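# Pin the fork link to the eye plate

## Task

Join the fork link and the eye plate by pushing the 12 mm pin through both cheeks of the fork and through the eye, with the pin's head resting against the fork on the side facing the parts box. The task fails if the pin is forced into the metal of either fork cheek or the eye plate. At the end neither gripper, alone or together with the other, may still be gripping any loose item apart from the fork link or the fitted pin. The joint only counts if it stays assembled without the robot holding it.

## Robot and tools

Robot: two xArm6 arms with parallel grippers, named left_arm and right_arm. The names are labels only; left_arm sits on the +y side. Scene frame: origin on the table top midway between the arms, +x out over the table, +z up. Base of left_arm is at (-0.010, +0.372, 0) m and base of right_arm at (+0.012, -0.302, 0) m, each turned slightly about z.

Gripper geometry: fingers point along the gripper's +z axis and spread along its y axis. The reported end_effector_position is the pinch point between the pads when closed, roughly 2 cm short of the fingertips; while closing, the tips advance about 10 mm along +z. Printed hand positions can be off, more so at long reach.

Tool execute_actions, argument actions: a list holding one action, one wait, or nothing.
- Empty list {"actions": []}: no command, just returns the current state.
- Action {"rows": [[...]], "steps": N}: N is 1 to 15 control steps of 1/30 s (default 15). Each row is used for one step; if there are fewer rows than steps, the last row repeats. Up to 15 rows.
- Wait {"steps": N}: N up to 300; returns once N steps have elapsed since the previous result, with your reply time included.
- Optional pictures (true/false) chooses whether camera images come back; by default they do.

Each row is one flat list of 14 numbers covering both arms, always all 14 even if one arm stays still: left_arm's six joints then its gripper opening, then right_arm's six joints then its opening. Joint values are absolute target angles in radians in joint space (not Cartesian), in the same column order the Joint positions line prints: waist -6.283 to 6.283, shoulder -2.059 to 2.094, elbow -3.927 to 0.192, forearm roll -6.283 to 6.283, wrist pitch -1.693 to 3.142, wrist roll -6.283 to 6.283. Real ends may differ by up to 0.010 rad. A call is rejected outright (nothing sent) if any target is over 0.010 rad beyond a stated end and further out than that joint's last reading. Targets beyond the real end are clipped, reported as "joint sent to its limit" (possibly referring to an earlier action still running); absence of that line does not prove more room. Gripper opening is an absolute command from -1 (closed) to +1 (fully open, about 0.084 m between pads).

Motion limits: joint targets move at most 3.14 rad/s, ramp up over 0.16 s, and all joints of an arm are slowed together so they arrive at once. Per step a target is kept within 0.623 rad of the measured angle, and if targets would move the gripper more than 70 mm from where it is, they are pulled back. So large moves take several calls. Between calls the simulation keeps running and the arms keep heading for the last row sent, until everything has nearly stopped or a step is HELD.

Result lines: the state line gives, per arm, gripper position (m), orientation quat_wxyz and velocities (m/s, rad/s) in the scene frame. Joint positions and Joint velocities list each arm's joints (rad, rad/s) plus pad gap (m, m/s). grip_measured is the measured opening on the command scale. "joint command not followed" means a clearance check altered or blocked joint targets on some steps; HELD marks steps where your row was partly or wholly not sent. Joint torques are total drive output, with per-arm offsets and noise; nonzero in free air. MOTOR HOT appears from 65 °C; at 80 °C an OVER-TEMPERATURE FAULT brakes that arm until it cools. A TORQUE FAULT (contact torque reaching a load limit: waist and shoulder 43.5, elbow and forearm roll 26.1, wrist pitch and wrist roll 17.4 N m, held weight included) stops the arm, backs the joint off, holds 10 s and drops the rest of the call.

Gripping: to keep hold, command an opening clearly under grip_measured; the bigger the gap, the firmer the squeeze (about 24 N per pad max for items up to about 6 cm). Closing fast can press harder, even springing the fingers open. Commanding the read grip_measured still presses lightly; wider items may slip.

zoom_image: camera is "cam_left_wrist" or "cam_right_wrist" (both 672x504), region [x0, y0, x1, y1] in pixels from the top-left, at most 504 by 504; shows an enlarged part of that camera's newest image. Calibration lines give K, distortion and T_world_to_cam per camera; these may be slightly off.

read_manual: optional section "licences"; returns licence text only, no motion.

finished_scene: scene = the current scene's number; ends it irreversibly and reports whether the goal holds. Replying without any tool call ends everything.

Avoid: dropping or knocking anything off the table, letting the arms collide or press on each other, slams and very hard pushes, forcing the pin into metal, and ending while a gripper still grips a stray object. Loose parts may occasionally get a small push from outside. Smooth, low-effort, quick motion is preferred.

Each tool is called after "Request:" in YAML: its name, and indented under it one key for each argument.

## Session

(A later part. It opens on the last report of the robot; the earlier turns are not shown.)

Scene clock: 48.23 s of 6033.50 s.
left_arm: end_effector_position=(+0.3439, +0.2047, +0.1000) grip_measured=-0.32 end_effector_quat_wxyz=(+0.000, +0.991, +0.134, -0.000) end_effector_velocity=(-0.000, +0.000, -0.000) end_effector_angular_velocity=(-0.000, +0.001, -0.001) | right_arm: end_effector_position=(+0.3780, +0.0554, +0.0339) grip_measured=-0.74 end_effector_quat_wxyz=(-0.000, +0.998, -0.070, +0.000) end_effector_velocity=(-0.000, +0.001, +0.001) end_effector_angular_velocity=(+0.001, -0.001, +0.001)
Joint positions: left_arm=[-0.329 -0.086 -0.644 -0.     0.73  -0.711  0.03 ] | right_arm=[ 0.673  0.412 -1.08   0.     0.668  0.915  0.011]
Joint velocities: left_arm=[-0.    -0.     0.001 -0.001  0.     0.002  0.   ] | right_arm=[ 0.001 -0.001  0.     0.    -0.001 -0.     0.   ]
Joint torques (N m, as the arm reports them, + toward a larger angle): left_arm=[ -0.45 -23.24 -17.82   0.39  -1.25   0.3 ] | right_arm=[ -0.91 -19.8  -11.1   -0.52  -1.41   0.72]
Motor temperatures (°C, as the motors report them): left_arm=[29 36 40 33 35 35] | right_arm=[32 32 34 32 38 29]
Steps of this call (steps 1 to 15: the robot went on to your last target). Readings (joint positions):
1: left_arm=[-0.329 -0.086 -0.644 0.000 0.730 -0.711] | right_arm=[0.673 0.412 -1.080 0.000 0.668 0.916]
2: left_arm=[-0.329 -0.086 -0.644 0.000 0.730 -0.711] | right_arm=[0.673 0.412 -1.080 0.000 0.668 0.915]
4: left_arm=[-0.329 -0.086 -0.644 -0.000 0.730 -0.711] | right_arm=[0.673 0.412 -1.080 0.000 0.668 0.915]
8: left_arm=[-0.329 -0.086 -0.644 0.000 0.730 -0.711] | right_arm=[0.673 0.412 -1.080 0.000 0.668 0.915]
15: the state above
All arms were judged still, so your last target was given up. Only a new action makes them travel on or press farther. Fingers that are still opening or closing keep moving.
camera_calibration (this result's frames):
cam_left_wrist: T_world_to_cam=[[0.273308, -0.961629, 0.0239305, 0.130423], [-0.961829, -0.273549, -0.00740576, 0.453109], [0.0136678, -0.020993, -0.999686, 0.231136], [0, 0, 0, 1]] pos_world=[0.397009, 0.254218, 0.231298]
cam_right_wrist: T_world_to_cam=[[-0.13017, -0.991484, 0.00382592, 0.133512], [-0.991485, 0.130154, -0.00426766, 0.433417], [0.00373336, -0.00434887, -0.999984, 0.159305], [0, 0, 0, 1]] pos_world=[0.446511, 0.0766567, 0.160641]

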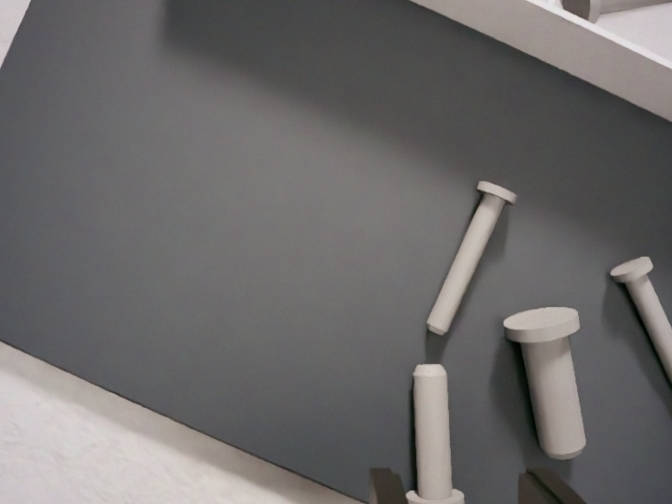

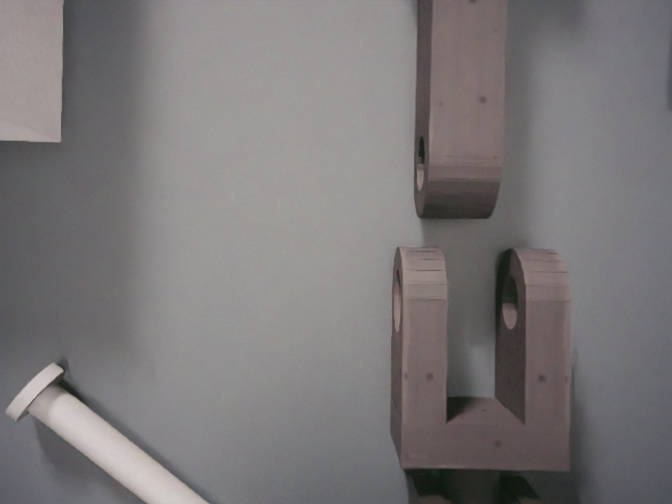

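Request:
execute_actions:
  actions:
    - {"rows":[[-0.3453,-0.08,-0.651,0,0.731,-0.767,-0.3,0.6721,0.429,-1.1065,0,0.678,0.926,-1]],"steps":10}
  pictures: false

Request:
execute_actions:
  actions:
    - {"rows":[[-0.3453,0.102,-0.611,0,0.509,-0.767,-0.3,0.6721,0.429,-1.1065,0,0.678,0.926,-1]]}
  pictures: false

Request:
execute_actions:
  actions:
    - {"steps":12}
  pictures: false

Request:
execute_actions:
  actions:
    - {"rows":[[-0.3453,0.102,-0.611,0,0.509,-0.767,-1,0.6721,0.429,-1.1065,0,0.678,0.926,-1]]}
  pictures: false

Request:
execute_actions:
  actions:
    - {"rows":[[-0.2,-0.15,-0.651,0,0.8,-0.767,-1,0.6721,0.429,-1.1065,0,0.678,0.926,-1]]}

Request:
zoom_image:
  camera: "cam_right_wrist"
  region: [370,150,590,315]

Scene clock: 59.37 s of 6033.50 s.
left_arm: end_effector_position=(+0.3428, +0.1983, +0.1001) grip_measured=-0.32 end_effector_quat_wxyz=(-0.000, +0.988, +0.152, -0.000) end_effector_velocity=(-0.001, -0.003, -0.000) end_effector_angular_velocity=(-0.001, +0.001, +0.029) | right_arm: end_effector_position=(+0.3823, +0.0589, +0.0337) grip_measured=-0.74 end_effector_quat_wxyz=(+0.000, +0.997, -0.076, -0.000) end_effector_velocity=(+0.003, +0.004, +0.000) end_effector_angular_velocity=(+0.004, -0.004, -0.004)
Joint positions: left_arm=[-0.344 -0.08  -0.651 -0.     0.731 -0.764  0.03 ] | right_arm=[ 0.672  0.428 -1.105 -0.     0.678  0.926  0.011]
Joint velocities: left_arm=[-0.007  0.003 -0.003 -0.002  0.001 -0.035 -0.   ] | right_arm=[ 0.001  0.009 -0.013  0.    -0.     0.005  0.   ]
Joint torques (N m, as the arm reports them, + toward a larger angle): left_arm=[  0.02 -23.35 -17.72   0.33  -1.32   0.39] | right_arm=[ -0.26 -19.03 -11.63  -0.36  -2.2    0.61]
Motor temperatures (°C, as the motors report them): left_arm=[29 36 40 33 35 35] | right_arm=[32 32 33 32 38 29]
Steps of this call (steps 1 to 90: nothing new was sent; then 7.80 s passed at rest; steps 91 to 100: all 10 steps of this action). Readings (joint positions):
91: left_arm=[-0.329 -0.086 -0.644 0.000 0.730 -0.711] | right_arm=[0.673 0.412 -1.080 0.000 0.668 0.915]
92: left_arm=[-0.330 -0.086 -0.645 0.000 0.730 -0.717] | right_arm=[0.673 0.414 -1.083 0.000 0.670 0.917]
94: left_arm=[-0.337 -0.083 -0.647 -0.000 0.731 -0.739] | right_arm=[0.672 0.421 -1.094 -0.000 0.675 0.921]
98: left_arm=[-0.344 -0.081 -0.650 -0.000 0.731 -0.761] | right_arm=[0.672 0.427 -1.104 -0.000 0.678 0.925]
100: the state above

Scene clock: 59.87 s of 6033.50 s.
left_arm: end_effector_position=(+0.3435, +0.1976, +0.0336) grip_measured=-0.32 end_effector_quat_wxyz=(+0.001, +0.988, +0.153, +0.001) end_effector_velocity=(-0.001, +0.000, -0.010) end_effector_angular_velocity=(-0.003, -0.004, +0.001) | right_arm: end_effector_position=(+0.3825, +0.0593, +0.0337) grip_measured=-0.74 end_effector_quat_wxyz=(+0.000, +0.997, -0.076, -0.000) end_effector_velocity=(-0.001, +0.001, -0.000) end_effector_angular_velocity=(+0.000, -0.000, +0.003)
Joint positions: left_arm=[-0.345  0.098 -0.613 -0.     0.513 -0.767  0.03 ] | right_arm=[ 0.672  0.429 -1.106 -0.     0.678  0.926  0.011]
Joint velocities: left_arm=[-0.     0.025  0.01  -0.001 -0.04   0.     0.   ] | right_arm=[ 0.003  0.    -0.     0.    -0.     0.    -0.   ]
Joint torques (N m, as the arm reports them, + toward a larger angle): left_arm=[ -0.17 -26.12 -15.03   0.49  -1.32   0.31] | right_arm=[  0.45 -18.83 -11.54  -0.29  -2.29   0.43]
Motor temperatures (°C, as the motors report them): left_arm=[29 36 40 33 35 35] | right_arm=[32 32 33 32 38 29]
Steps of this call (steps 1 to 15: all 15 steps of this action). Readings (joint positions):
1: left_arm=[-0.345 -0.080 -0.651 -0.000 0.731 -0.765] | right_arm=[0.672 0.428 -1.105 -0.000 0.678 0.926]
2: left_arm=[-0.345 -0.077 -0.650 -0.000 0.725 -0.765] | right_arm=[0.672 0.428 -1.106 -0.000 0.678 0.926]
4: left_arm=[-0.345 -0.045 -0.644 -0.000 0.680 -0.766] | right_arm=[0.672 0.429 -1.106 -0.000 0.678 0.926]
8: left_arm=[-0.345 0.070 -0.613 0.000 0.557 -0.767] | right_arm=[0.672 0.429 -1.106 -0.000 0.678 0.926]
15: the state above

Scene clock: 60.27 s of 6033.50 s.
left_arm: end_effector_position=(+0.3427, +0.1980, +0.0319) grip_measured=-0.32 end_effector_quat_wxyz=(+0.000, +0.988, +0.153, +0.000) end_effector_velocity=(-0.000, -0.000, -0.001) end_effector_angular_velocity=(+0.000, +0.001, +0.002) | right_arm: end_effector_position=(+0.3825, +0.0594, +0.0337) grip_measured=-0.74 end_effector_quat_wxyz=(+0.000, +0.997, -0.076, -0.000) end_effector_velocity=(+0.000, +0.000, +0.001) end_effector_angular_velocity=(+0.000, -0.001, -0.000)
Joint positions: left_arm=[-0.345  0.102 -0.611 -0.     0.509 -0.767  0.03 ] | right_arm=[ 0.672  0.429 -1.107 -0.     0.678  0.926  0.011]
Joint velocities: left_arm=[-0.     0.002 -0.    -0.001 -0.    -0.001  0.   ] | right_arm=[-0.    -0.001  0.    -0.     0.     0.     0.   ]
Joint torques (N m, as the arm reports them, + toward a larger angle): left_arm=[ -0.14 -26.02 -15.16   0.35  -1.2    0.4 ] | right_arm=[  0.69 -18.68 -11.56  -0.12  -2.22   0.39]
Motor temperatures (°C, as the motors report them): left_arm=[29 36 40 33 35 35] | right_arm=[32 32 33 32 38 29]
Steps of this call (steps 1 to 12: the robot went on to your last target). Readings (joint positions):
1: left_arm=[-0.345 0.099 -0.612 -0.000 0.512 -0.767] | right_arm=[0.672 0.429 -1.107 -0.000 0.678 0.926]
2: left_arm=[-0.345 0.099 -0.612 -0.000 0.511 -0.767] | right_arm=[0.672 0.429 -1.107 -0.000 0.678 0.926]
4: left_arm=[-0.345 0.100 -0.612 -0.000 0.510 -0.767] | right_arm=[0.672 0.429 -1.107 -0.000 0.678 0.926]
8: left_arm=[-0.345 0.101 -0.611 -0.000 0.509 -0.767] | right_arm=[0.672 0.429 -1.107 -0.000 0.678 0.926]
12: the state above

Scene clock: 60.77 s of 6033.50 s.
left_arm: end_effector_position=(+0.3428, +0.1980, +0.0319) grip_measured=-0.58 end_effector_quat_wxyz=(+0.000, +0.988, +0.153, +0.000) end_effector_velocity=(-0.000, +0.000, -0.000) end_effector_angular_velocity=(+0.000, +0.000, +0.000) | right_arm: end_effector_position=(+0.3825, +0.0594, +0.0337) grip_measured=-0.74 end_effector_quat_wxyz=(+0.000, +0.997, -0.076, -0.000) end_effector_velocity=(-0.000, +0.000, -0.000) end_effector_angular_velocity=(-0.000, +0.000, -0.000)
Joint positions: left_arm=[-0.345  0.102 -0.611 -0.     0.509 -0.767  0.018] | right_arm=[ 0.672  0.429 -1.107 -0.     0.678  0.926  0.011]
Joint velocities: left_arm=[ 0.  0.  0.  0.  0. -0.  0.] | right_arm=[ 0.     0.     0.     0.     0.     0.001 -0.   ]
Joint torques (N m, as the arm reports them, + toward a larger angle): left_arm=[ -0.66 -25.23 -14.52   0.41  -1.29   0.36] | right_arm=[  0.87 -18.91 -11.65  -0.05  -2.23   0.36]
Motor temperatures (°C, as the motors report them): left_arm=[29 36 40 33 35 35] | right_arm=[32 32 33 32 38 29]
Steps of this call (steps 1 to 15: all 15 steps of this action). Readings (joint positions):
1: left_arm=[-0.345 0.102 -0.611 -0.000 0.509 -0.767] | right_arm=[0.672 0.429 -1.107 -0.000 0.678 0.926]
2: left_arm=[-0.345 0.102 -0.611 -0.000 0.509 -0.767] | right_arm=[0.672 0.429 -1.107 -0.000 0.678 0.926]
4: left_arm=[-0.345 0.102 -0.611 -0.000 0.509 -0.767] | right_arm=[0.672 0.429 -1.107 -0.000 0.678 0.926]
8: left_arm=[-0.345 0.102 -0.611 -0.000 0.509 -0.767] | right_arm=[0.672 0.429 -1.107 -0.000 0.678 0.926]
15: the state above

Scene clock: 61.27 s of 6033.50 s.
left_arm: end_effector_position=(+0.3577, +0.2513, +0.1192) grip_measured=-0.58 end_effector_quat_wxyz=(+0.000, +0.975, +0.223, -0.000) end_effector_velocity=(-0.017, +0.019, +0.007) end_effector_angular_velocity=(+0.018, +0.056, +0.035) | right_arm: end_effector_position=(+0.3825, +0.0594, +0.0337) grip_measured=-0.74 end_effector_quat_wxyz=(+0.000, +0.997, -0.076, -0.000) end_effector_velocity=(+0.001, -0.000, +0.001) end_effector_angular_velocity=(+0.001, -0.001, -0.002)
Joint positions: left_arm=[-0.204 -0.143 -0.649 -0.     0.792 -0.767  0.018] | right_arm=[ 0.672  0.429 -1.107 -0.     0.678  0.926  0.011]
Joint velocities: left_arm=[ 0.035 -0.048  0.011 -0.     0.095 -0.    -0.   ] | right_arm=[-0.001 -0.001 -0.    -0.     0.001  0.    -0.   ]
Joint torques (N m, as the arm reports them, + toward a larger angle): left_arm=[ -0.73 -22.4  -19.25   0.67  -1.42   0.3 ] | right_arm=[  1.03 -19.   -11.53  -0.01  -2.24   0.38]
Motor temperatures (°C, as the motors report them): left_arm=[29 36 40 33 35 35] | right_arm=[32 32 33 32 38 29]
Steps of this call (steps 1 to 15: all 15 steps of this action). Readings (joint positions):
1: left_arm=[-0.345 0.102 -0.611 -0.000 0.509 -0.767] | right_arm=[0.672 0.429 -1.107 -0.000 0.678 0.926]
2: left_arm=[-0.343 0.099 -0.611 0.000 0.515 -0.767] | right_arm=[0.672 0.429 -1.107 -0.000 0.678 0.926]
4: left_arm=[-0.323 0.066 -0.613 0.000 0.560 -0.767] | right_arm=[0.672 0.429 -1.107 -0.000 0.678 0.926]
8: left_arm=[-0.250 -0.063 -0.640 -0.000 0.697 -0.767] | right_arm=[0.672 0.429 -1.107 -0.000 0.678 0.926]
15: the state above
camera_calibration (this result's frames):
cam_left_wrist: T_world_to_cam=[[0.441606, -0.89689, 0.023921, 0.0945133], [-0.897044, -0.441879, -0.00739124, 0.49845], [0.0171993, -0.0181942, -0.999687, 0.249137], [0, 0, 0, 1]] pos_world=[0.401108, 0.309555, 0.250482]
cam_right_wrist: T_world_to_cam=[[-0.142027, -0.989853, 0.00431476, 0.142434], [-0.989857, 0.142011, -0.00389934, 0.436004], [0.00324703, -0.00482481, -0.999983, 0.159245], [0, 0, 0, 1]] pos_world=[0.451295, 0.07984, 0.160328]

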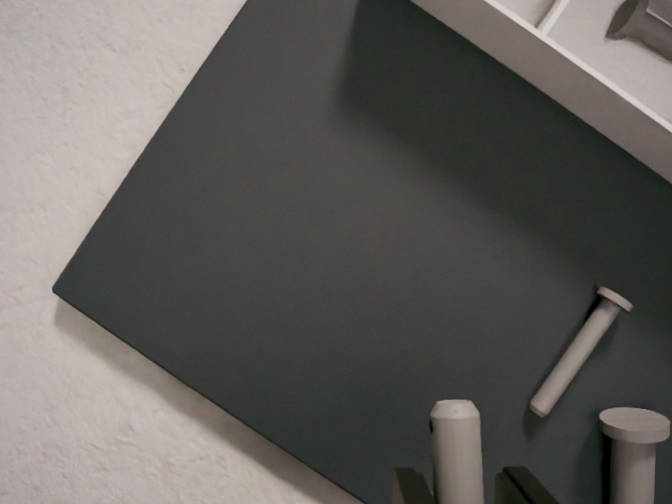

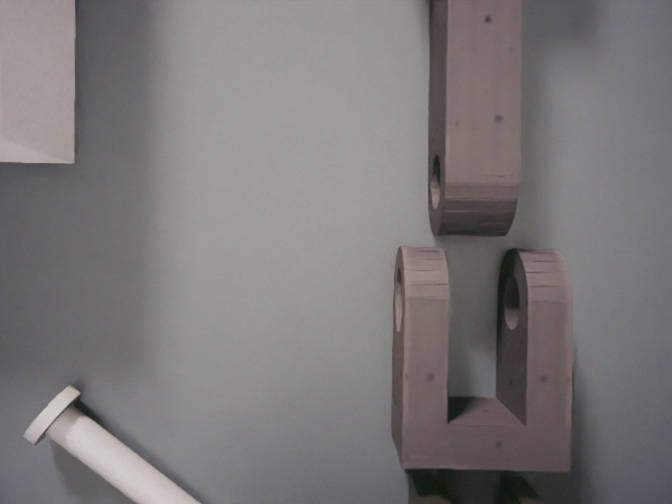

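Region (370, 150, 590, 315) of cam_right_wrist's 672x504 image, scaled by 2.291, with more detail than that image has; it fills the top 378 rows of this view, and the rest is white.

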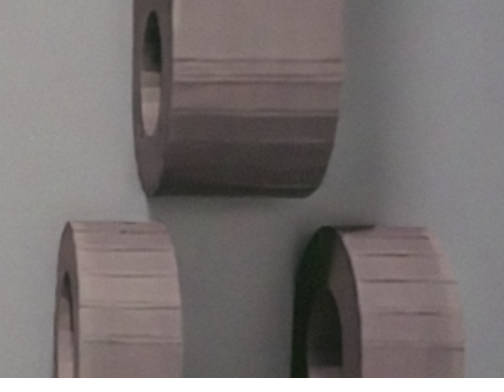

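Request:
execute_actions:
  actions:
    - {"rows":[[-0.3453,0.102,-0.611,0,0.509,-0.767,-1,0.6736,0.4318,-1.1109,0,0.6795,0.9275,-1]]}
  pictures: false

Request:
execute_actions:
  actions:
    - {"rows":[[-0.3453,0.102,-0.611,0,0.509,-0.767,-1,0.6694,0.4361,-1.1178,0,0.682,0.9233,-1]]}
  pictures: false

Request:
execute_actions:
  actions:
    - {"rows":[[-0.3453,0.102,-0.611,0,0.509,-0.767,-0.3,0.6673,0.4383,-1.1212,0,0.6833,0.9212,-1]],"steps":10}
  pictures: false

Request:
execute_actions:
  actions:
    - {"rows":[[-0.3364,0.113,-0.624,0,0.511,-0.758,-0.3,0.6652,0.4405,-1.1247,0,0.6846,0.9191,-1]],"steps":12}
  pictures: false

Request:
execute_actions:
  actions:
    - {"rows":[[-0.3364,0.113,-0.624,0,0.511,-0.758,-1,0.6652,0.4405,-1.1247,0,0.6846,0.9191,-1]],"steps":12}

Scene clock: 75.53 s of 6033.50 s.
left_arm: end_effector_position=(+0.3435, +0.1994, +0.0344) grip_measured=-0.58 end_effector_quat_wxyz=(+0.000, +0.988, +0.155, -0.000) end_effector_velocity=(+0.013, -0.021, -0.007) end_effector_angular_velocity=(-0.029, -0.057, -0.033) | right_arm: end_effector_position=(+0.3827, +0.0607, +0.0337) grip_measured=-0.74 end_effector_quat_wxyz=(+0.000, +0.997, -0.076, -0.000) end_effector_velocity=(-0.001, +0.000, -0.001) end_effector_angular_velocity=(-0.002, +0.002, +0.002)
Joint positions: left_arm=[-0.341  0.095 -0.612 -0.     0.518 -0.767  0.018] | right_arm=[ 0.674  0.432 -1.111 -0.     0.679  0.927  0.011]
Joint velocities: left_arm=[-0.035  0.047 -0.014 -0.001 -0.097 -0.001  0.   ] | right_arm=[ 0.002  0.001 -0.    -0.     0.001  0.    -0.   ]
Joint torques (N m, as the arm reports them, + toward a larger angle): left_arm=[  0.2  -26.3  -15.3    0.56  -1.31   0.23] | right_arm=[  1.33 -18.89 -11.44   0.18  -1.9    0.4 ]
Motor temperatures (°C, as the motors report them): left_arm=[29 36 40 33 35 35] | right_arm=[32 32 33 32 38 29]
Steps of this call (steps 1 to 15: the robot went on to your last target; steps 16 to 90: nothing new was sent; then 10.77 s passed at rest; steps 91 to 105: all 15 steps of this action). Readings (joint positions):
91: left_arm=[-0.200 -0.150 -0.651 0.000 0.800 -0.767] | right_arm=[0.672 0.429 -1.107 -0.000 0.678 0.926]
92: left_arm=[-0.202 -0.147 -0.651 0.000 0.794 -0.767] | right_arm=[0.672 0.430 -1.107 -0.000 0.679 0.926]
94: left_arm=[-0.222 -0.113 -0.649 0.000 0.750 -0.767] | right_arm=[0.673 0.431 -1.109 -0.000 0.679 0.927]
98: left_arm=[-0.295 0.015 -0.623 0.000 0.612 -0.767] | right_arm=[0.673 0.432 -1.111 -0.000 0.679 0.927]
105: the state above

Scene clock: 76.03 s of 6033.50 s.
left_arm: end_effector_position=(+0.3429, +0.1980, +0.0320) grip_measured=-0.58 end_effector_quat_wxyz=(+0.000, +0.988, +0.154, +0.000) end_effector_velocity=(-0.001, +0.000, -0.001) end_effector_angular_velocity=(+0.001, +0.002, -0.003) | right_arm: end_effector_position=(+0.3854, +0.0606, +0.0337) grip_measured=-0.74 end_effector_quat_wxyz=(-0.000, +0.997, -0.076, +0.000) end_effector_velocity=(+0.002, -0.001, +0.000) end_effector_angular_velocity=(+0.002, -0.002, -0.004)
Joint positions: left_arm=[-0.345  0.102 -0.611  0.     0.509 -0.767  0.018] | right_arm=[ 0.67   0.436 -1.118  0.     0.681  0.923  0.011]
Joint velocities: left_arm=[-0.001  0.002  0.001  0.001 -0.001  0.001  0.   ] | right_arm=[-0.004  0.001 -0.001 -0.001 -0.003 -0.    -0.   ]
Joint torques (N m, as the arm reports them, + toward a larger angle): left_arm=[ -0.2  -25.46 -14.98   0.6   -1.15   0.36] | right_arm=[ -1.81 -19.14 -10.95  -0.72  -1.65   0.66]
Motor temperatures (°C, as the motors report them): left_arm=[29 36 40 33 35 35] | right_arm=[32 32 33 32 38 29]
Steps of this call (steps 1 to 15: all 15 steps of this action). Readings (joint positions):
1: left_arm=[-0.342 0.096 -0.613 -0.000 0.515 -0.767] | right_arm=[0.673 0.432 -1.111 -0.000 0.679 0.927]
2: left_arm=[-0.343 0.097 -0.613 -0.000 0.513 -0.767] | right_arm=[0.673 0.433 -1.112 0.000 0.680 0.927]
4: left_arm=[-0.344 0.099 -0.612 -0.000 0.511 -0.767] | right_arm=[0.672 0.434 -1.115 0.000 0.682 0.925]
8: left_arm=[-0.345 0.101 -0.611 -0.000 0.510 -0.767] | right_arm=[0.671 0.436 -1.117 0.000 0.682 0.924]
15: the state above

Scene clock: 76.37 s of 6033.50 s.
left_arm: end_effector_position=(+0.3426, +0.1980, +0.0318) grip_measured=-0.32 end_effector_quat_wxyz=(+0.000, +0.988, +0.153, +0.000) end_effector_velocity=(+0.000, -0.000, +0.000) end_effector_angular_velocity=(-0.000, -0.001, -0.000) | right_arm: end_effector_position=(+0.3858, +0.0604, +0.0336) grip_measured=-0.74 end_effector_quat_wxyz=(+0.000, +0.997, -0.076, -0.001) end_effector_velocity=(+0.000, +0.000, +0.000) end_effector_angular_velocity=(+0.000, -0.000, +0.001)
Joint positions: left_arm=[-0.345  0.102 -0.611 -0.     0.509 -0.767  0.03 ] | right_arm=[ 0.669  0.438 -1.121  0.001  0.684  0.921  0.011]
Joint velocities: left_arm=[ 0.     0.    -0.001  0.001 -0.    -0.001  0.   ] | right_arm=[-0.     0.001 -0.001 -0.     0.    -0.001 -0.   ]
Joint torques (N m, as the arm reports them, + toward a larger angle): left_arm=[ -0.45 -26.34 -15.35   0.24  -1.26   0.38] | right_arm=[ -6.03 -17.93 -11.62  -2.12  -2.44   0.57]
Motor temperatures (°C, as the motors report them): left_arm=[29 36 40 33 35 35] | right_arm=[32 32 33 32 38 29]
Steps of this call (steps 1 to 10: all 10 steps of this action). Readings (joint positions):
1: left_arm=[-0.345 0.102 -0.611 0.000 0.509 -0.767] | right_arm=[0.670 0.436 -1.118 0.000 0.681 0.923]
2: left_arm=[-0.345 0.102 -0.611 0.000 0.509 -0.767] | right_arm=[0.670 0.437 -1.119 0.000 0.682 0.923]
4: left_arm=[-0.345 0.102 -0.611 -0.000 0.509 -0.767] | right_arm=[0.669 0.437 -1.120 0.000 0.683 0.922]
8: left_arm=[-0.345 0.102 -0.611 -0.000 0.509 -0.767] | right_arm=[0.669 0.438 -1.121 0.001 0.684 0.921]
10: the state above

Scene clock: 76.77 s of 6033.50 s.
left_arm: end_effector_position=(+0.3472, +0.1995, +0.0315) grip_measured=-0.32 end_effector_quat_wxyz=(+0.000, +0.988, +0.153, +0.000) end_effector_velocity=(+0.002, -0.000, +0.000) end_effector_angular_velocity=(-0.001, -0.001, +0.000) | right_arm: end_effector_position=(+0.3899, +0.0589, +0.0336) grip_measured=-0.74 end_effector_quat_wxyz=(-0.000, +0.997, -0.077, +0.001) end_effector_velocity=(-0.002, +0.001, -0.000) end_effector_angular_velocity=(-0.002, +0.002, +0.006)
Joint positions: left_arm=[-0.337  0.112 -0.624 -0.     0.511 -0.758  0.03 ] | right_arm=[ 0.662  0.442 -1.126 -0.001  0.682  0.919  0.011]
Joint velocities: left_arm=[ 0.002  0.002 -0.004 -0.001  0.     0.003  0.   ] | right_arm=[ 0.005 -0.     0.    -0.001  0.003 -0.001 -0.   ]
Joint torques (N m, as the arm reports them, + toward a larger angle): left_arm=[  0.73 -24.64 -15.11   0.6   -1.56   0.35] | right_arm=[ -1.31 -19.61 -10.83  -0.38  -1.22   0.72]
Motor temperatures (°C, as the motors report them): left_arm=[29 36 40 33 35 35] | right_arm=[32 32 33 32 38 29]
Steps of this call (steps 1 to 12: all 12 steps of this action). Readings (joint positions):
1: left_arm=[-0.345 0.102 -0.611 0.000 0.509 -0.767] | right_arm=[0.669 0.438 -1.121 0.001 0.684 0.921]
2: left_arm=[-0.344 0.104 -0.613 0.000 0.510 -0.765] | right_arm=[0.669 0.438 -1.121 0.001 0.685 0.921]
4: left_arm=[-0.340 0.108 -0.619 -0.000 0.510 -0.762] | right_arm=[0.668 0.439 -1.122 0.001 0.685 0.920]
8: left_arm=[-0.337 0.112 -0.623 -0.000 0.511 -0.759] | right_arm=[0.668 0.440 -1.123 0.001 0.686 0.919]
12: the state above

Scene clock: 77.17 s of 6033.50 s.
left_arm: end_effector_position=(+0.3479, +0.1994, +0.0317) grip_measured=-0.74 end_effector_quat_wxyz=(+0.000, +0.988, +0.153, +0.001) end_effector_velocity=(-0.001, +0.000, -0.001) end_effector_angular_velocity=(+0.001, +0.002, -0.001) | right_arm: end_effector_position=(+0.3884, +0.0594, +0.0336) grip_measured=-0.74 end_effector_quat_wxyz=(+0.000, +0.997, -0.077, -0.000) end_effector_velocity=(-0.002, +0.000, +0.000) end_effector_angular_velocity=(-0.001, +0.002, +0.001)
Joint positions: left_arm=[-0.336  0.113 -0.625  0.     0.51  -0.758  0.011] | right_arm=[ 0.664  0.441 -1.125 -0.     0.684  0.919  0.011]
Joint velocities: left_arm=[-0.     0.     0.001  0.001  0.001  0.001  0.   ] | right_arm=[ 0.002 -0.002  0.001  0.001  0.003 -0.     0.   ]
Joint torques (N m, as the arm reports them, + toward a larger angle): left_arm=[ -0.02 -23.48 -12.99   0.63  -0.82   0.38] | right_arm=[  0.68 -19.96 -10.67   0.12  -1.18   0.53]
Motor temperatures (°C, as the motors report them): left_arm=[29 36 40 33 35 35] | right_arm=[32 32 33 32 38 29]
Steps of this call (steps 1 to 12: all 12 steps of this action). Readings (joint positions):
1: left_arm=[-0.337 0.112 -0.624 -0.000 0.511 -0.758] | right_arm=[0.662 0.442 -1.126 -0.001 0.682 0.919]
2: left_arm=[-0.337 0.112 -0.625 0.000 0.510 -0.758] | right_arm=[0.662 0.442 -1.126 -0.001 0.682 0.919]
4: left_arm=[-0.336 0.113 -0.625 0.000 0.510 -0.758] | right_arm=[0.662 0.441 -1.126 -0.001 0.683 0.919]
8: left_arm=[-0.336 0.113 -0.625 0.000 0.510 -0.758] | right_arm=[0.664 0.441 -1.125 -0.001 0.684 0.919]
12: the state above
camera_calibration (this result's frames):
cam_left_wrist: T_world_to_cam=[[0.310913, -0.950112, 0.0249103, 0.110528], [-0.950307, -0.311198, -0.00843741, 0.458532], [0.0157685, -0.0210492, -0.999654, 0.16192], [0, 0, 0, 1]] pos_world=[0.398828, 0.251117, 0.16298]
cam_right_wrist: T_world_to_cam=[[-0.142804, -0.989742, 0.00416706, 0.143624], [-0.989745, 0.142787, -0.00418453, 0.441737], [0.0035466, -0.0047219, -0.999983, 0.159023], [0, 0, 0, 1]] pos_world=[0.457153, 0.0798271, 0.16027]

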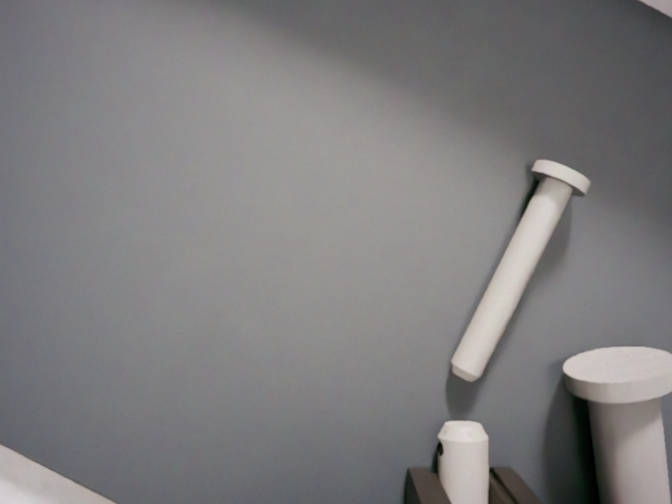

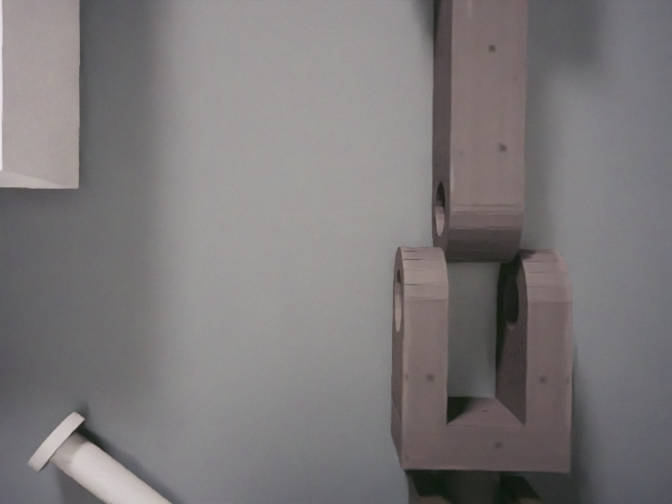

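Request:
execute_actions:
  actions:
    - {"rows":[[-0.2,-0.15,-0.651,0,0.8,0.2,-1,0.654,0.4525,-1.144,0,0.6917,0.9083,-1]],"steps":12}
  pictures: false

Request:
execute_actions:
  actions:
    - {"rows":[[-0.2,-0.15,-0.651,0,0.8,1.2,-1,0.643,0.4645,-1.163,0,0.699,0.8976,-1]],"steps":12}
  pictures: false

Request:
execute_actions:
  actions:
    - {"rows":[[-0.2,-0.15,-0.651,0,0.8,1.2,-1,0.632,0.4765,-1.1825,0,0.706,0.8871,-1]]}
  pictures: false

Request:
execute_actions:
  actions:
    - {"rows":[[-0.2,-0.15,-0.651,0,0.8,1.2,-1,0.632,0.4765,-1.1825,0,0.706,0.8871,0]],"steps":10}

Request:
execute_actions:
  actions:
    - {"rows":[[-0.2,-0.15,-0.651,0,0.8,1.2,-1,0.632,0.1,-1.1825,0,1.08,0.8871,0]]}
  pictures: false

Request:
execute_actions:
  actions:
    - {"rows":[[-0.2,-0.15,-0.651,0,0.8,1.2,-1,-0.252,0.1,-0.8,1.571,1.571,0.045,-1]]}
  pictures: false

Request:
execute_actions:
  actions:
    - {"steps":30}
  pictures: false

Request:
execute_actions:
  actions:
    - {"rows":[[-0.2,-0.15,-0.651,0,0.8,1.2,-1,-0.252,0.498,-0.7185,1.571,1.571,0.045,-1]]}
  pictures: false

Request:
execute_actions:
  actions:
    - {"steps":25}

Request:
zoom_image:
  camera: "cam_right_wrist"
  region: [240,120,440,280]

Scene clock: 91.30 s of 6033.50 s.
left_arm: end_effector_position=(+0.3593, +0.2406, +0.1035) grip_measured=-0.74 end_effector_quat_wxyz=(+0.000, +0.994, -0.113, +0.002) end_effector_velocity=(+0.004, +0.108, +0.176) end_effector_angular_velocity=(+0.006, -0.011, -2.215) | right_arm: end_effector_position=(+0.3949, +0.0588, +0.0336) grip_measured=-0.74 end_effector_quat_wxyz=(+0.000, +0.997, -0.076, -0.000) end_effector_velocity=(+0.002, -0.001, -0.001) end_effector_angular_velocity=(-0.001, -0.000, -0.001)
Joint positions: left_arm=[-0.229 -0.095 -0.646 -0.     0.737 -0.115  0.011] | right_arm=[ 0.655  0.452 -1.144  0.     0.692  0.909  0.011]
Joint velocities: left_arm=[ 0.263 -0.511 -0.049  0.001  0.552  2.477 -0.   ] | right_arm=[-0.004  0.004 -0.005 -0.001  0.001 -0.002 -0.   ]
Joint torques (N m, as the arm reports them, + toward a larger angle): left_arm=[ -1.97 -17.59 -16.6    0.29  -1.3   -0.2 ] | right_arm=[ -1.84 -19.65 -11.09  -0.74  -1.68   0.61]
Motor temperatures (°C, as the motors report them): left_arm=[29 36 39 33 35 35] | right_arm=[32 32 33 32 38 29]
Steps of this call (steps 1 to 15: the robot went on to your last target; steps 16 to 90: nothing new was sent; then 10.73 s passed at rest; steps 91 to 102: all 12 steps of this action). Readings (joint positions):
91: left_arm=[-0.336 0.113 -0.624 0.000 0.511 -0.758] | right_arm=[0.665 0.441 -1.125 0.000 0.685 0.919]
92: left_arm=[-0.336 0.111 -0.624 -0.000 0.514 -0.752] | right_arm=[0.664 0.442 -1.128 0.000 0.687 0.917]
94: left_arm=[-0.327 0.096 -0.620 0.000 0.537 -0.707] | right_arm=[0.660 0.447 -1.136 0.001 0.690 0.913]
98: left_arm=[-0.275 -0.003 -0.633 -0.000 0.642 -0.457] | right_arm=[0.656 0.451 -1.142 0.000 0.691 0.909]
102: the state above

Scene clock: 91.70 s of 6033.50 s.
left_arm: end_effector_position=(+0.3577, +0.2526, +0.1212) grip_measured=-0.74 end_effector_quat_wxyz=(+0.000, +0.811, -0.586, -0.000) end_effector_velocity=(+0.002, +0.002, +0.006) end_effector_angular_velocity=(-0.004, -0.006, -2.319) | right_arm: end_effector_position=(+0.4021, +0.0572, +0.0335) grip_measured=-0.74 end_effector_quat_wxyz=(+0.000, +0.997, -0.077, -0.000) end_effector_velocity=(+0.001, -0.000, -0.000) end_effector_angular_velocity=(-0.001, +0.001, +0.001)
Joint positions: left_arm=[-0.201 -0.148 -0.65   0.     0.799  0.937  0.011] | right_arm=[ 0.643  0.464 -1.163  0.     0.699  0.898  0.011]
Joint velocities: left_arm=[ 0.006 -0.014 -0.005 -0.001  0.011  2.326 -0.   ] | right_arm=[-0.002  0.003 -0.004  0.     0.002 -0.003 -0.   ]
Joint torques (N m, as the arm reports them, + toward a larger angle): left_arm=[ -0.74 -22.29 -18.74   0.32  -1.32  -0.12] | right_arm=[ -1.89 -19.17 -11.04  -0.76  -1.74   0.74]
Motor temperatures (°C, as the motors report them): left_arm=[29 36 39 33 35 35] | right_arm=[32 32 33 32 38 29]
Steps of this call (steps 1 to 12: all 12 steps of this action). Readings (joint positions):
1: left_arm=[-0.221 -0.110 -0.647 -0.000 0.754 -0.036] | right_arm=[0.655 0.452 -1.144 0.000 0.692 0.908]
2: left_arm=[-0.215 -0.122 -0.648 -0.000 0.767 0.040] | right_arm=[0.653 0.454 -1.147 0.000 0.693 0.906]
4: left_arm=[-0.208 -0.136 -0.649 -0.000 0.783 0.207] | right_arm=[0.648 0.459 -1.155 0.000 0.696 0.902]
8: left_arm=[-0.202 -0.145 -0.650 0.000 0.796 0.577] | right_arm=[0.644 0.463 -1.161 0.000 0.698 0.899]
12: the state above

Scene clock: 92.20 s of 6033.50 s.
left_arm: end_effector_position=(+0.3581, +0.2528, +0.1221) grip_measured=-0.74 end_effector_quat_wxyz=(-0.000, +0.728, -0.686, +0.000) end_effector_velocity=(-0.000, +0.000, +0.000) end_effector_angular_velocity=(-0.001, +0.000, -0.016) | right_arm: end_effector_position=(+0.4094, +0.0559, +0.0335) grip_measured=-0.74 end_effector_quat_wxyz=(-0.000, +0.997, -0.077, +0.000) end_effector_velocity=(+0.000, +0.000, -0.000) end_effector_angular_velocity=(-0.000, +0.000, +0.000)
Joint positions: left_arm=[-0.2   -0.15  -0.651 -0.     0.8    1.198  0.011] | right_arm=[ 0.632  0.476 -1.182  0.     0.706  0.887  0.011]
Joint velocities: left_arm=[ 0.    -0.001  0.    -0.001  0.     0.017 -0.   ] | right_arm=[-0.001  0.002 -0.002 -0.    -0.    -0.001 -0.   ]
Joint torques (N m, as the arm reports them, + toward a larger angle): left_arm=[  0.01 -22.78 -18.81   0.35  -1.47   0.2 ] | right_arm=[ -2.51 -19.42 -10.8   -0.88  -1.71   0.76]
Motor temperatures (°C, as the motors report them): left_arm=[29 36 39 33 35 35] | right_arm=[32 32 33 32 38 29]
Steps of this call (steps 1 to 15: all 15 steps of this action). Readings (joint positions):
1: left_arm=[-0.201 -0.148 -0.650 0.000 0.799 1.008] | right_arm=[0.643 0.464 -1.163 0.000 0.699 0.898]
2: left_arm=[-0.201 -0.149 -0.651 0.000 0.799 1.065] | right_arm=[0.642 0.466 -1.166 0.000 0.701 0.896]
4: left_arm=[-0.200 -0.149 -0.651 0.000 0.800 1.135] | right_arm=[0.637 0.471 -1.174 0.000 0.703 0.892]
8: left_arm=[-0.200 -0.150 -0.651 -0.000 0.800 1.184] | right_arm=[0.633 0.475 -1.181 0.000 0.705 0.888]
15: the state above

Scene clock: 92.53 s of 6033.50 s.
left_arm: end_effector_position=(+0.3581, +0.2528, +0.1222) grip_measured=-0.74 end_effector_quat_wxyz=(-0.000, +0.727, -0.687, +0.000) end_effector_velocity=(-0.000, +0.000, -0.000) end_effector_angular_velocity=(-0.000, +0.000, -0.001) | right_arm: end_effector_position=(+0.4096, +0.0555, +0.0331) grip_measured=-0.01 end_effector_quat_wxyz=(+0.000, +0.997, -0.077, -0.000) end_effector_velocity=(+0.000, +0.003, +0.003) end_effector_angular_velocity=(+0.005, -0.005, +0.003)
Joint positions: left_arm=[-0.2   -0.15  -0.651 -0.     0.8    1.2    0.011] | right_arm=[ 0.631  0.477 -1.182 -0.     0.706  0.887  0.044]
Joint velocities: left_arm=[ 0.     0.     0.    -0.    -0.     0.001 -0.   ] | right_arm=[ 0.004 -0.004 -0.003  0.001 -0.001  0.     0.   ]
Joint torques (N m, as the arm reports them, + toward a larger angle): left_arm=[ -0.42 -22.7  -18.92   0.13  -1.35   0.23] | right_arm=[ -0.51 -21.4  -11.64  -0.37  -1.52   0.53]
Motor temperatures (°C, as the motors report them): left_arm=[29 36 39 33 35 35] | right_arm=[32 32 33 32 38 29]
Steps of this call (steps 1 to 10: all 10 steps of this action). Readings (joint positions):
1: left_arm=[-0.200 -0.150 -0.651 -0.000 0.800 1.199] | right_arm=[0.632 0.476 -1.182 -0.000 0.706 0.887]
2: left_arm=[-0.200 -0.150 -0.651 -0.000 0.800 1.199] | right_arm=[0.632 0.477 -1.182 -0.000 0.706 0.887]
4: left_arm=[-0.200 -0.150 -0.651 -0.000 0.800 1.200] | right_arm=[0.631 0.478 -1.181 -0.000 0.706 0.887]
8: left_arm=[-0.200 -0.150 -0.651 -0.000 0.800 1.200] | right_arm=[0.631 0.477 -1.182 -0.000 0.706 0.887]
10: the state above
camera_calibration (this result's frames):
cam_left_wrist: T_world_to_cam=[[-0.997594, -0.0654031, 0.0230089, 0.400994], [-0.0655972, 0.997816, -0.0077837, -0.162172], [-0.0224495, -0.00927429, -0.999705, 0.26406], [0, 0, 0, 1]] pos_world=[0.395319, 0.190493, 0.253494]
cam_right_wrist: T_world_to_cam=[[-0.143632, -0.989621, 0.00438526, 0.143064], [-0.989626, 0.143615, -0.00393158, 0.463196], [0.00326099, -0.00490446, -0.999983, 0.158612], [0, 0, 0, 1]] pos_world=[0.478422, 0.0758352, 0.159803]

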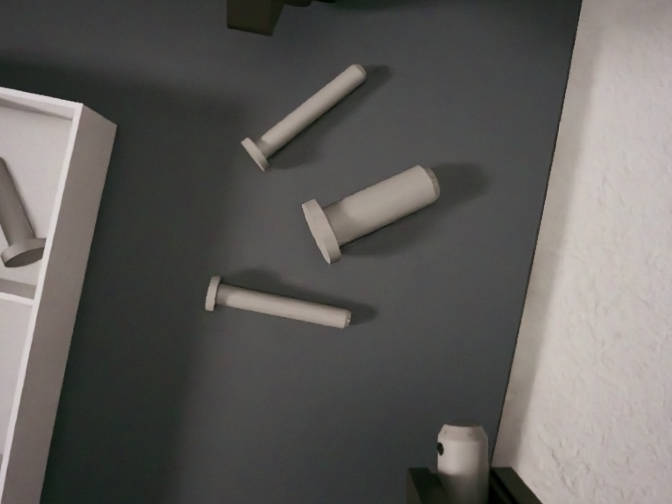

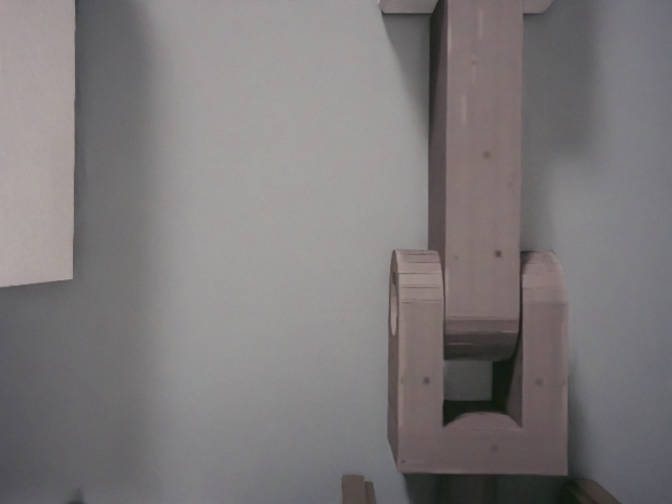

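Scene clock: 93.03 s of 6033.50 s.
left_arm: end_effector_position=(+0.3581, +0.2528, +0.1222) grip_measured=-0.74 end_effector_quat_wxyz=(-0.000, +0.727, -0.687, +0.000) end_effector_velocity=(-0.001, +0.000, -0.001) end_effector_angular_velocity=(+0.001, +0.001, +0.000) | right_arm: end_effector_position=(+0.3869, +0.0355, +0.1913) grip_measured=-0.01 end_effector_quat_wxyz=(-0.004, +0.997, -0.077, +0.004) end_effector_velocity=(-0.038, -0.033, +0.175) end_effector_angular_velocity=(+0.036, -0.040, +0.001)
Joint positions: left_arm=[-0.2   -0.15  -0.651 -0.     0.8    1.2    0.011] | right_arm=[ 0.632  0.128 -1.186 -0.     1.046  0.887  0.044]
Joint velocities: left_arm=[ 0.    -0.     0.002  0.     0.    -0.001 -0.   ] | right_arm=[ 0.002 -0.38  -0.027 -0.     0.353  0.    -0.   ]
Joint torques (N m, as the arm reports them, + toward a larger angle): left_arm=[  0.06 -22.59 -18.89   0.38  -1.39   0.24] | right_arm=[-0.19 -8.04 -9.41 -0.32 -1.41  0.6 ]
Motor temperatures (°C, as the motors report them): left_arm=[29 36 39 33 35 35] | right_arm=[32 32 33 32 38 29]
Steps of this call (steps 1 to 15: all 15 steps of this action). Readings (joint positions):
1: left_arm=[-0.200 -0.150 -0.651 -0.000 0.800 1.200] | right_arm=[0.632 0.477 -1.182 -0.000 0.706 0.887]
2: left_arm=[-0.200 -0.150 -0.651 -0.000 0.800 1.200] | right_arm=[0.632 0.473 -1.182 -0.000 0.712 0.887]
4: left_arm=[-0.200 -0.150 -0.651 -0.000 0.800 1.200] | right_arm=[0.632 0.437 -1.176 -0.000 0.754 0.887]
8: left_arm=[-0.200 -0.150 -0.651 0.000 0.800 1.200] | right_arm=[0.632 0.311 -1.185 -0.000 0.868 0.887]
15: the state above

Scene clock: 93.53 s of 6033.50 s.
left_arm: end_effector_position=(+0.3581, +0.2528, +0.1222) grip_measured=-0.74 end_effector_quat_wxyz=(-0.000, +0.727, -0.687, +0.000) end_effector_velocity=(-0.000, +0.000, -0.000) end_effector_angular_velocity=(+0.000, -0.000, -0.001) | right_arm: end_effector_position=(+0.3245, -0.1076, +0.1388) grip_measured=-1.00 end_effector_quat_wxyz=(-0.116, +0.928, -0.182, -0.303) end_effector_velocity=(-0.115, -0.206, +0.058) end_effector_angular_velocity=(+2.316, +1.385, -1.601)
Joint positions: left_arm=[-0.2   -0.15  -0.651  0.     0.8    1.2    0.011] | right_arm=[ 0.165  0.109 -0.959  0.478  1.36   0.427  0.   ]
Joint velocities: left_arm=[ 0.    -0.     0.     0.001 -0.     0.    -0.   ] | right_arm=[-1.868 -0.039  0.701  2.133  0.94  -1.708  0.   ]
Joint torques (N m, as the arm reports them, + toward a larger angle): left_arm=[ -0.44 -22.77 -18.9    0.29  -1.32   0.3 ] | right_arm=[ -3.44 -16.27 -10.37   3.69  -0.14   0.38]
Motor temperatures (°C, as the motors report them): left_arm=[29 36 39 33 35 35] | right_arm=[32 32 33 32 38 29]
Steps of this call (steps 1 to 15: all 15 steps of this action). Readings (joint positions):
1: left_arm=[-0.200 -0.150 -0.651 0.000 0.800 1.200] | right_arm=[0.632 0.118 -1.186 0.000 1.056 0.887]
2: left_arm=[-0.200 -0.150 -0.651 -0.000 0.800 1.200] | right_arm=[0.628 0.113 -1.183 0.005 1.066 0.881]
4: left_arm=[-0.200 -0.150 -0.651 0.000 0.800 1.200] | right_arm=[0.592 0.112 -1.161 0.045 1.099 0.842]
8: left_arm=[-0.200 -0.150 -0.651 -0.000 0.800 1.200] | right_arm=[0.475 0.115 -1.089 0.158 1.184 0.729]
15: the state above

Scene clock: 94.53 s of 6033.50 s.
left_arm: end_effector_position=(+0.3581, +0.2528, +0.1222) grip_measured=-0.74 end_effector_quat_wxyz=(-0.000, +0.727, -0.687, +0.000) end_effector_velocity=(+0.000, -0.000, +0.000) end_effector_angular_velocity=(+0.000, -0.000, -0.001) | right_arm: end_effector_position=(+0.4553, -0.1153, +0.2745) grip_measured=-1.00 end_effector_quat_wxyz=(+0.656, -0.609, +0.359, +0.264) end_effector_velocity=(+0.001, -0.001, +0.001) end_effector_angular_velocity=(+0.004, -0.002, -0.006)
Joint positions: left_arm=[-0.2   -0.15  -0.651 -0.     0.8    1.2    0.011] | right_arm=[-0.252  0.1   -0.8    1.57   1.571  0.045  0.   ]
Joint velocities: left_arm=[-0. -0. -0.  0.  0.  0.  0.] | right_arm=[-0.002 -0.001  0.     0.006  0.    -0.001  0.   ]
Joint torques (N m, as the arm reports them, + toward a larger angle): left_arm=[  0.   -22.64 -18.73   0.2   -1.24   0.27] | right_arm=[  0.05 -15.09 -11.08   1.68   1.35   0.48]
Motor temperatures (°C, as the motors report them): left_arm=[29 36 39 33 35 35] | right_arm=[32 32 33 32 38 29]
Steps of this call (steps 1 to 30: the robot went on to your last target). Readings (joint positions):
1: left_arm=[-0.200 -0.150 -0.651 0.000 0.800 1.200] | right_arm=[0.100 0.108 -0.934 0.555 1.393 0.369]
2: left_arm=[-0.200 -0.150 -0.651 0.000 0.800 1.200] | right_arm=[0.035 0.107 -0.909 0.640 1.425 0.310]
4: left_arm=[-0.200 -0.150 -0.651 -0.000 0.800 1.200] | right_arm=[-0.079 0.105 -0.865 0.818 1.481 0.209]
8: left_arm=[-0.200 -0.150 -0.651 -0.000 0.800 1.200] | right_arm=[-0.176 0.102 -0.829 1.122 1.531 0.118]
30: the state above

Scene clock: 95.03 s of 6033.50 s.
left_arm: end_effector_position=(+0.3581, +0.2528, +0.1222) grip_measured=-0.74 end_effector_quat_wxyz=(-0.000, +0.727, -0.687, +0.000) end_effector_velocity=(+0.000, -0.000, +0.000) end_effector_angular_velocity=(-0.000, -0.001, +0.000) | right_arm: end_effector_position=(+0.4049, -0.1078, +0.1163) grip_measured=-1.00 end_effector_quat_wxyz=(+0.584, -0.518, +0.481, +0.398) end_effector_velocity=(-0.141, +0.021, -0.227) end_effector_angular_velocity=(+0.100, +0.695, +0.005)
Joint positions: left_arm=[-0.2   -0.15  -0.651 -0.     0.8    1.2    0.011] | right_arm=[-0.252  0.455 -0.725  1.571  1.57   0.045  0.   ]
Joint velocities: left_arm=[ 0. -0. -0. -0. -0.  0.  0.] | right_arm=[ 0.001  0.547  0.154 -0.006 -0.004  0.001  0.   ]
Joint torques (N m, as the arm reports them, + toward a larger angle): left_arm=[ -0.49 -22.65 -18.77   0.38  -1.15   0.33] | right_arm=[ -0.26 -25.31 -10.21   1.3    2.23   0.52]
Motor temperatures (°C, as the motors report them): left_arm=[29 36 39 33 35 35] | right_arm=[32 32 33 32 38 29]
Steps of this call (steps 1 to 15: all 15 steps of this action). Readings (joint positions):
1: left_arm=[-0.200 -0.150 -0.651 -0.000 0.800 1.200] | right_arm=[-0.252 0.100 -0.800 1.570 1.571 0.045]
2: left_arm=[-0.200 -0.150 -0.651 -0.000 0.800 1.200] | right_arm=[-0.252 0.104 -0.800 1.571 1.571 0.045]
4: left_arm=[-0.200 -0.150 -0.651 -0.000 0.800 1.200] | right_arm=[-0.252 0.140 -0.797 1.571 1.572 0.045]
8: left_arm=[-0.200 -0.150 -0.651 0.000 0.800 1.200] | right_arm=[-0.252 0.262 -0.766 1.571 1.571 0.045]
15: the state above

Scene clock: 95.87 s of 6033.50 s.
left_arm: end_effector_position=(+0.3581, +0.2528, +0.1222) grip_measured=-0.74 end_effector_quat_wxyz=(-0.000, +0.727, -0.687, +0.000) end_effector_velocity=(-0.000, +0.000, -0.000) end_effector_angular_velocity=(+0.000, +0.000, +0.000) | right_arm: end_effector_position=(+0.3957, -0.1064, +0.1001) grip_measured=-1.00 end_effector_quat_wxyz=(+0.575, -0.506, +0.494, +0.412) end_effector_velocity=(-0.000, +0.000, +0.000) end_effector_angular_velocity=(+0.001, +0.000, +0.001)
Joint positions: left_arm=[-0.2   -0.15  -0.651  0.     0.8    1.2    0.011] | right_arm=[-0.252  0.498 -0.719  1.571  1.571  0.045  0.   ]
Joint velocities: left_arm=[-0.    -0.     0.001 -0.     0.    -0.     0.   ] | right_arm=[ 0.001 -0.     0.     0.     0.001  0.     0.   ]
Joint torques (N m, as the arm reports them, + toward a larger angle): left_arm=[ -0.18 -22.19 -18.93   0.15  -1.35   0.4 ] | right_arm=[ -0.28 -16.32  -6.17   0.34   1.79   0.5 ]
Motor temperatures (°C, as the motors report them): left_arm=[29 36 39 33 35 35] | right_arm=[32 32 33 32 38 29]
Steps of this call (steps 1 to 25: the robot went on to your last target). Readings (joint positions):
1: left_arm=[-0.200 -0.150 -0.651 0.000 0.800 1.200] | right_arm=[-0.252 0.470 -0.721 1.570 1.570 0.045]
2: left_arm=[-0.200 -0.150 -0.651 0.000 0.800 1.200] | right_arm=[-0.252 0.479 -0.720 1.571 1.571 0.045]
4: left_arm=[-0.200 -0.150 -0.651 0.000 0.800 1.200] | right_arm=[-0.252 0.488 -0.720 1.571 1.571 0.045]
8: left_arm=[-0.200 -0.150 -0.651 -0.000 0.800 1.200] | right_arm=[-0.252 0.494 -0.720 1.571 1.571 0.045]
25: the state above
camera_calibration (this result's frames):
cam_left_wrist: T_world_to_cam=[[-0.997598, -0.0653348, 0.0229987, 0.400982], [-0.0655289, 0.99782, -0.00778748, -0.162197], [-0.0224397, -0.00927586, -0.999705, 0.264062], [0, 0, 0, 1]] pos_world=[0.395316, 0.190491, 0.253498]
cam_right_wrist: T_world_to_cam=[[-0.972149, 0.144034, -0.18488, 0.448027], [-0.182197, 0.0317149, 0.98275, 0.0428205], [0.147413, 0.989064, -0.00458904, 0.173843], [0, 0, 0, 1]] pos_world=[0.417724, -0.237831, 0.0415472]

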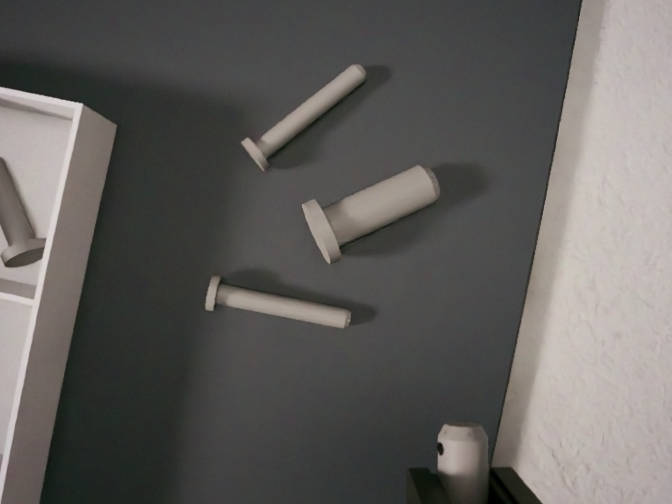

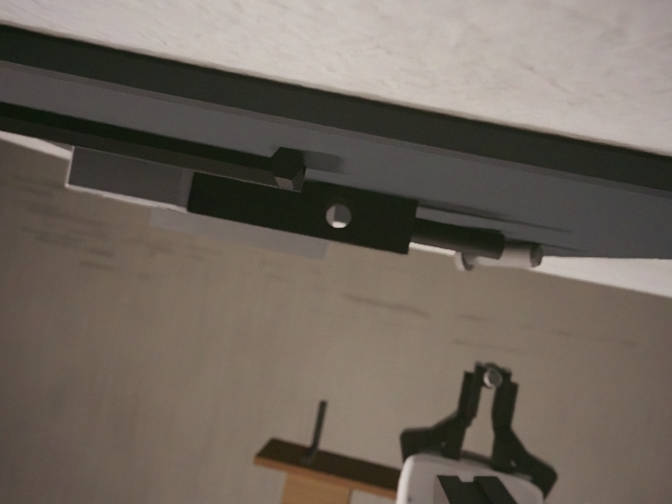

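Region (240, 120, 440, 280) of cam_right_wrist's 672x504 image, scaled by 2.520, with more detail than that image has; it fills the top 403 rows of this view, and the rest is white.

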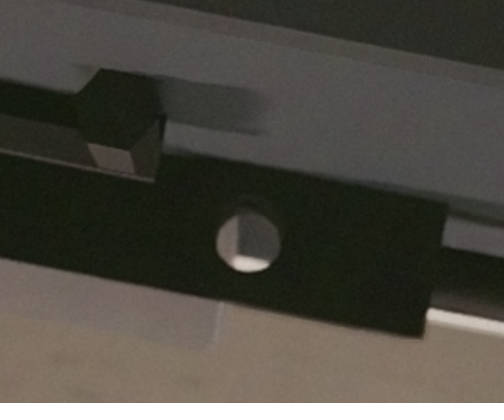

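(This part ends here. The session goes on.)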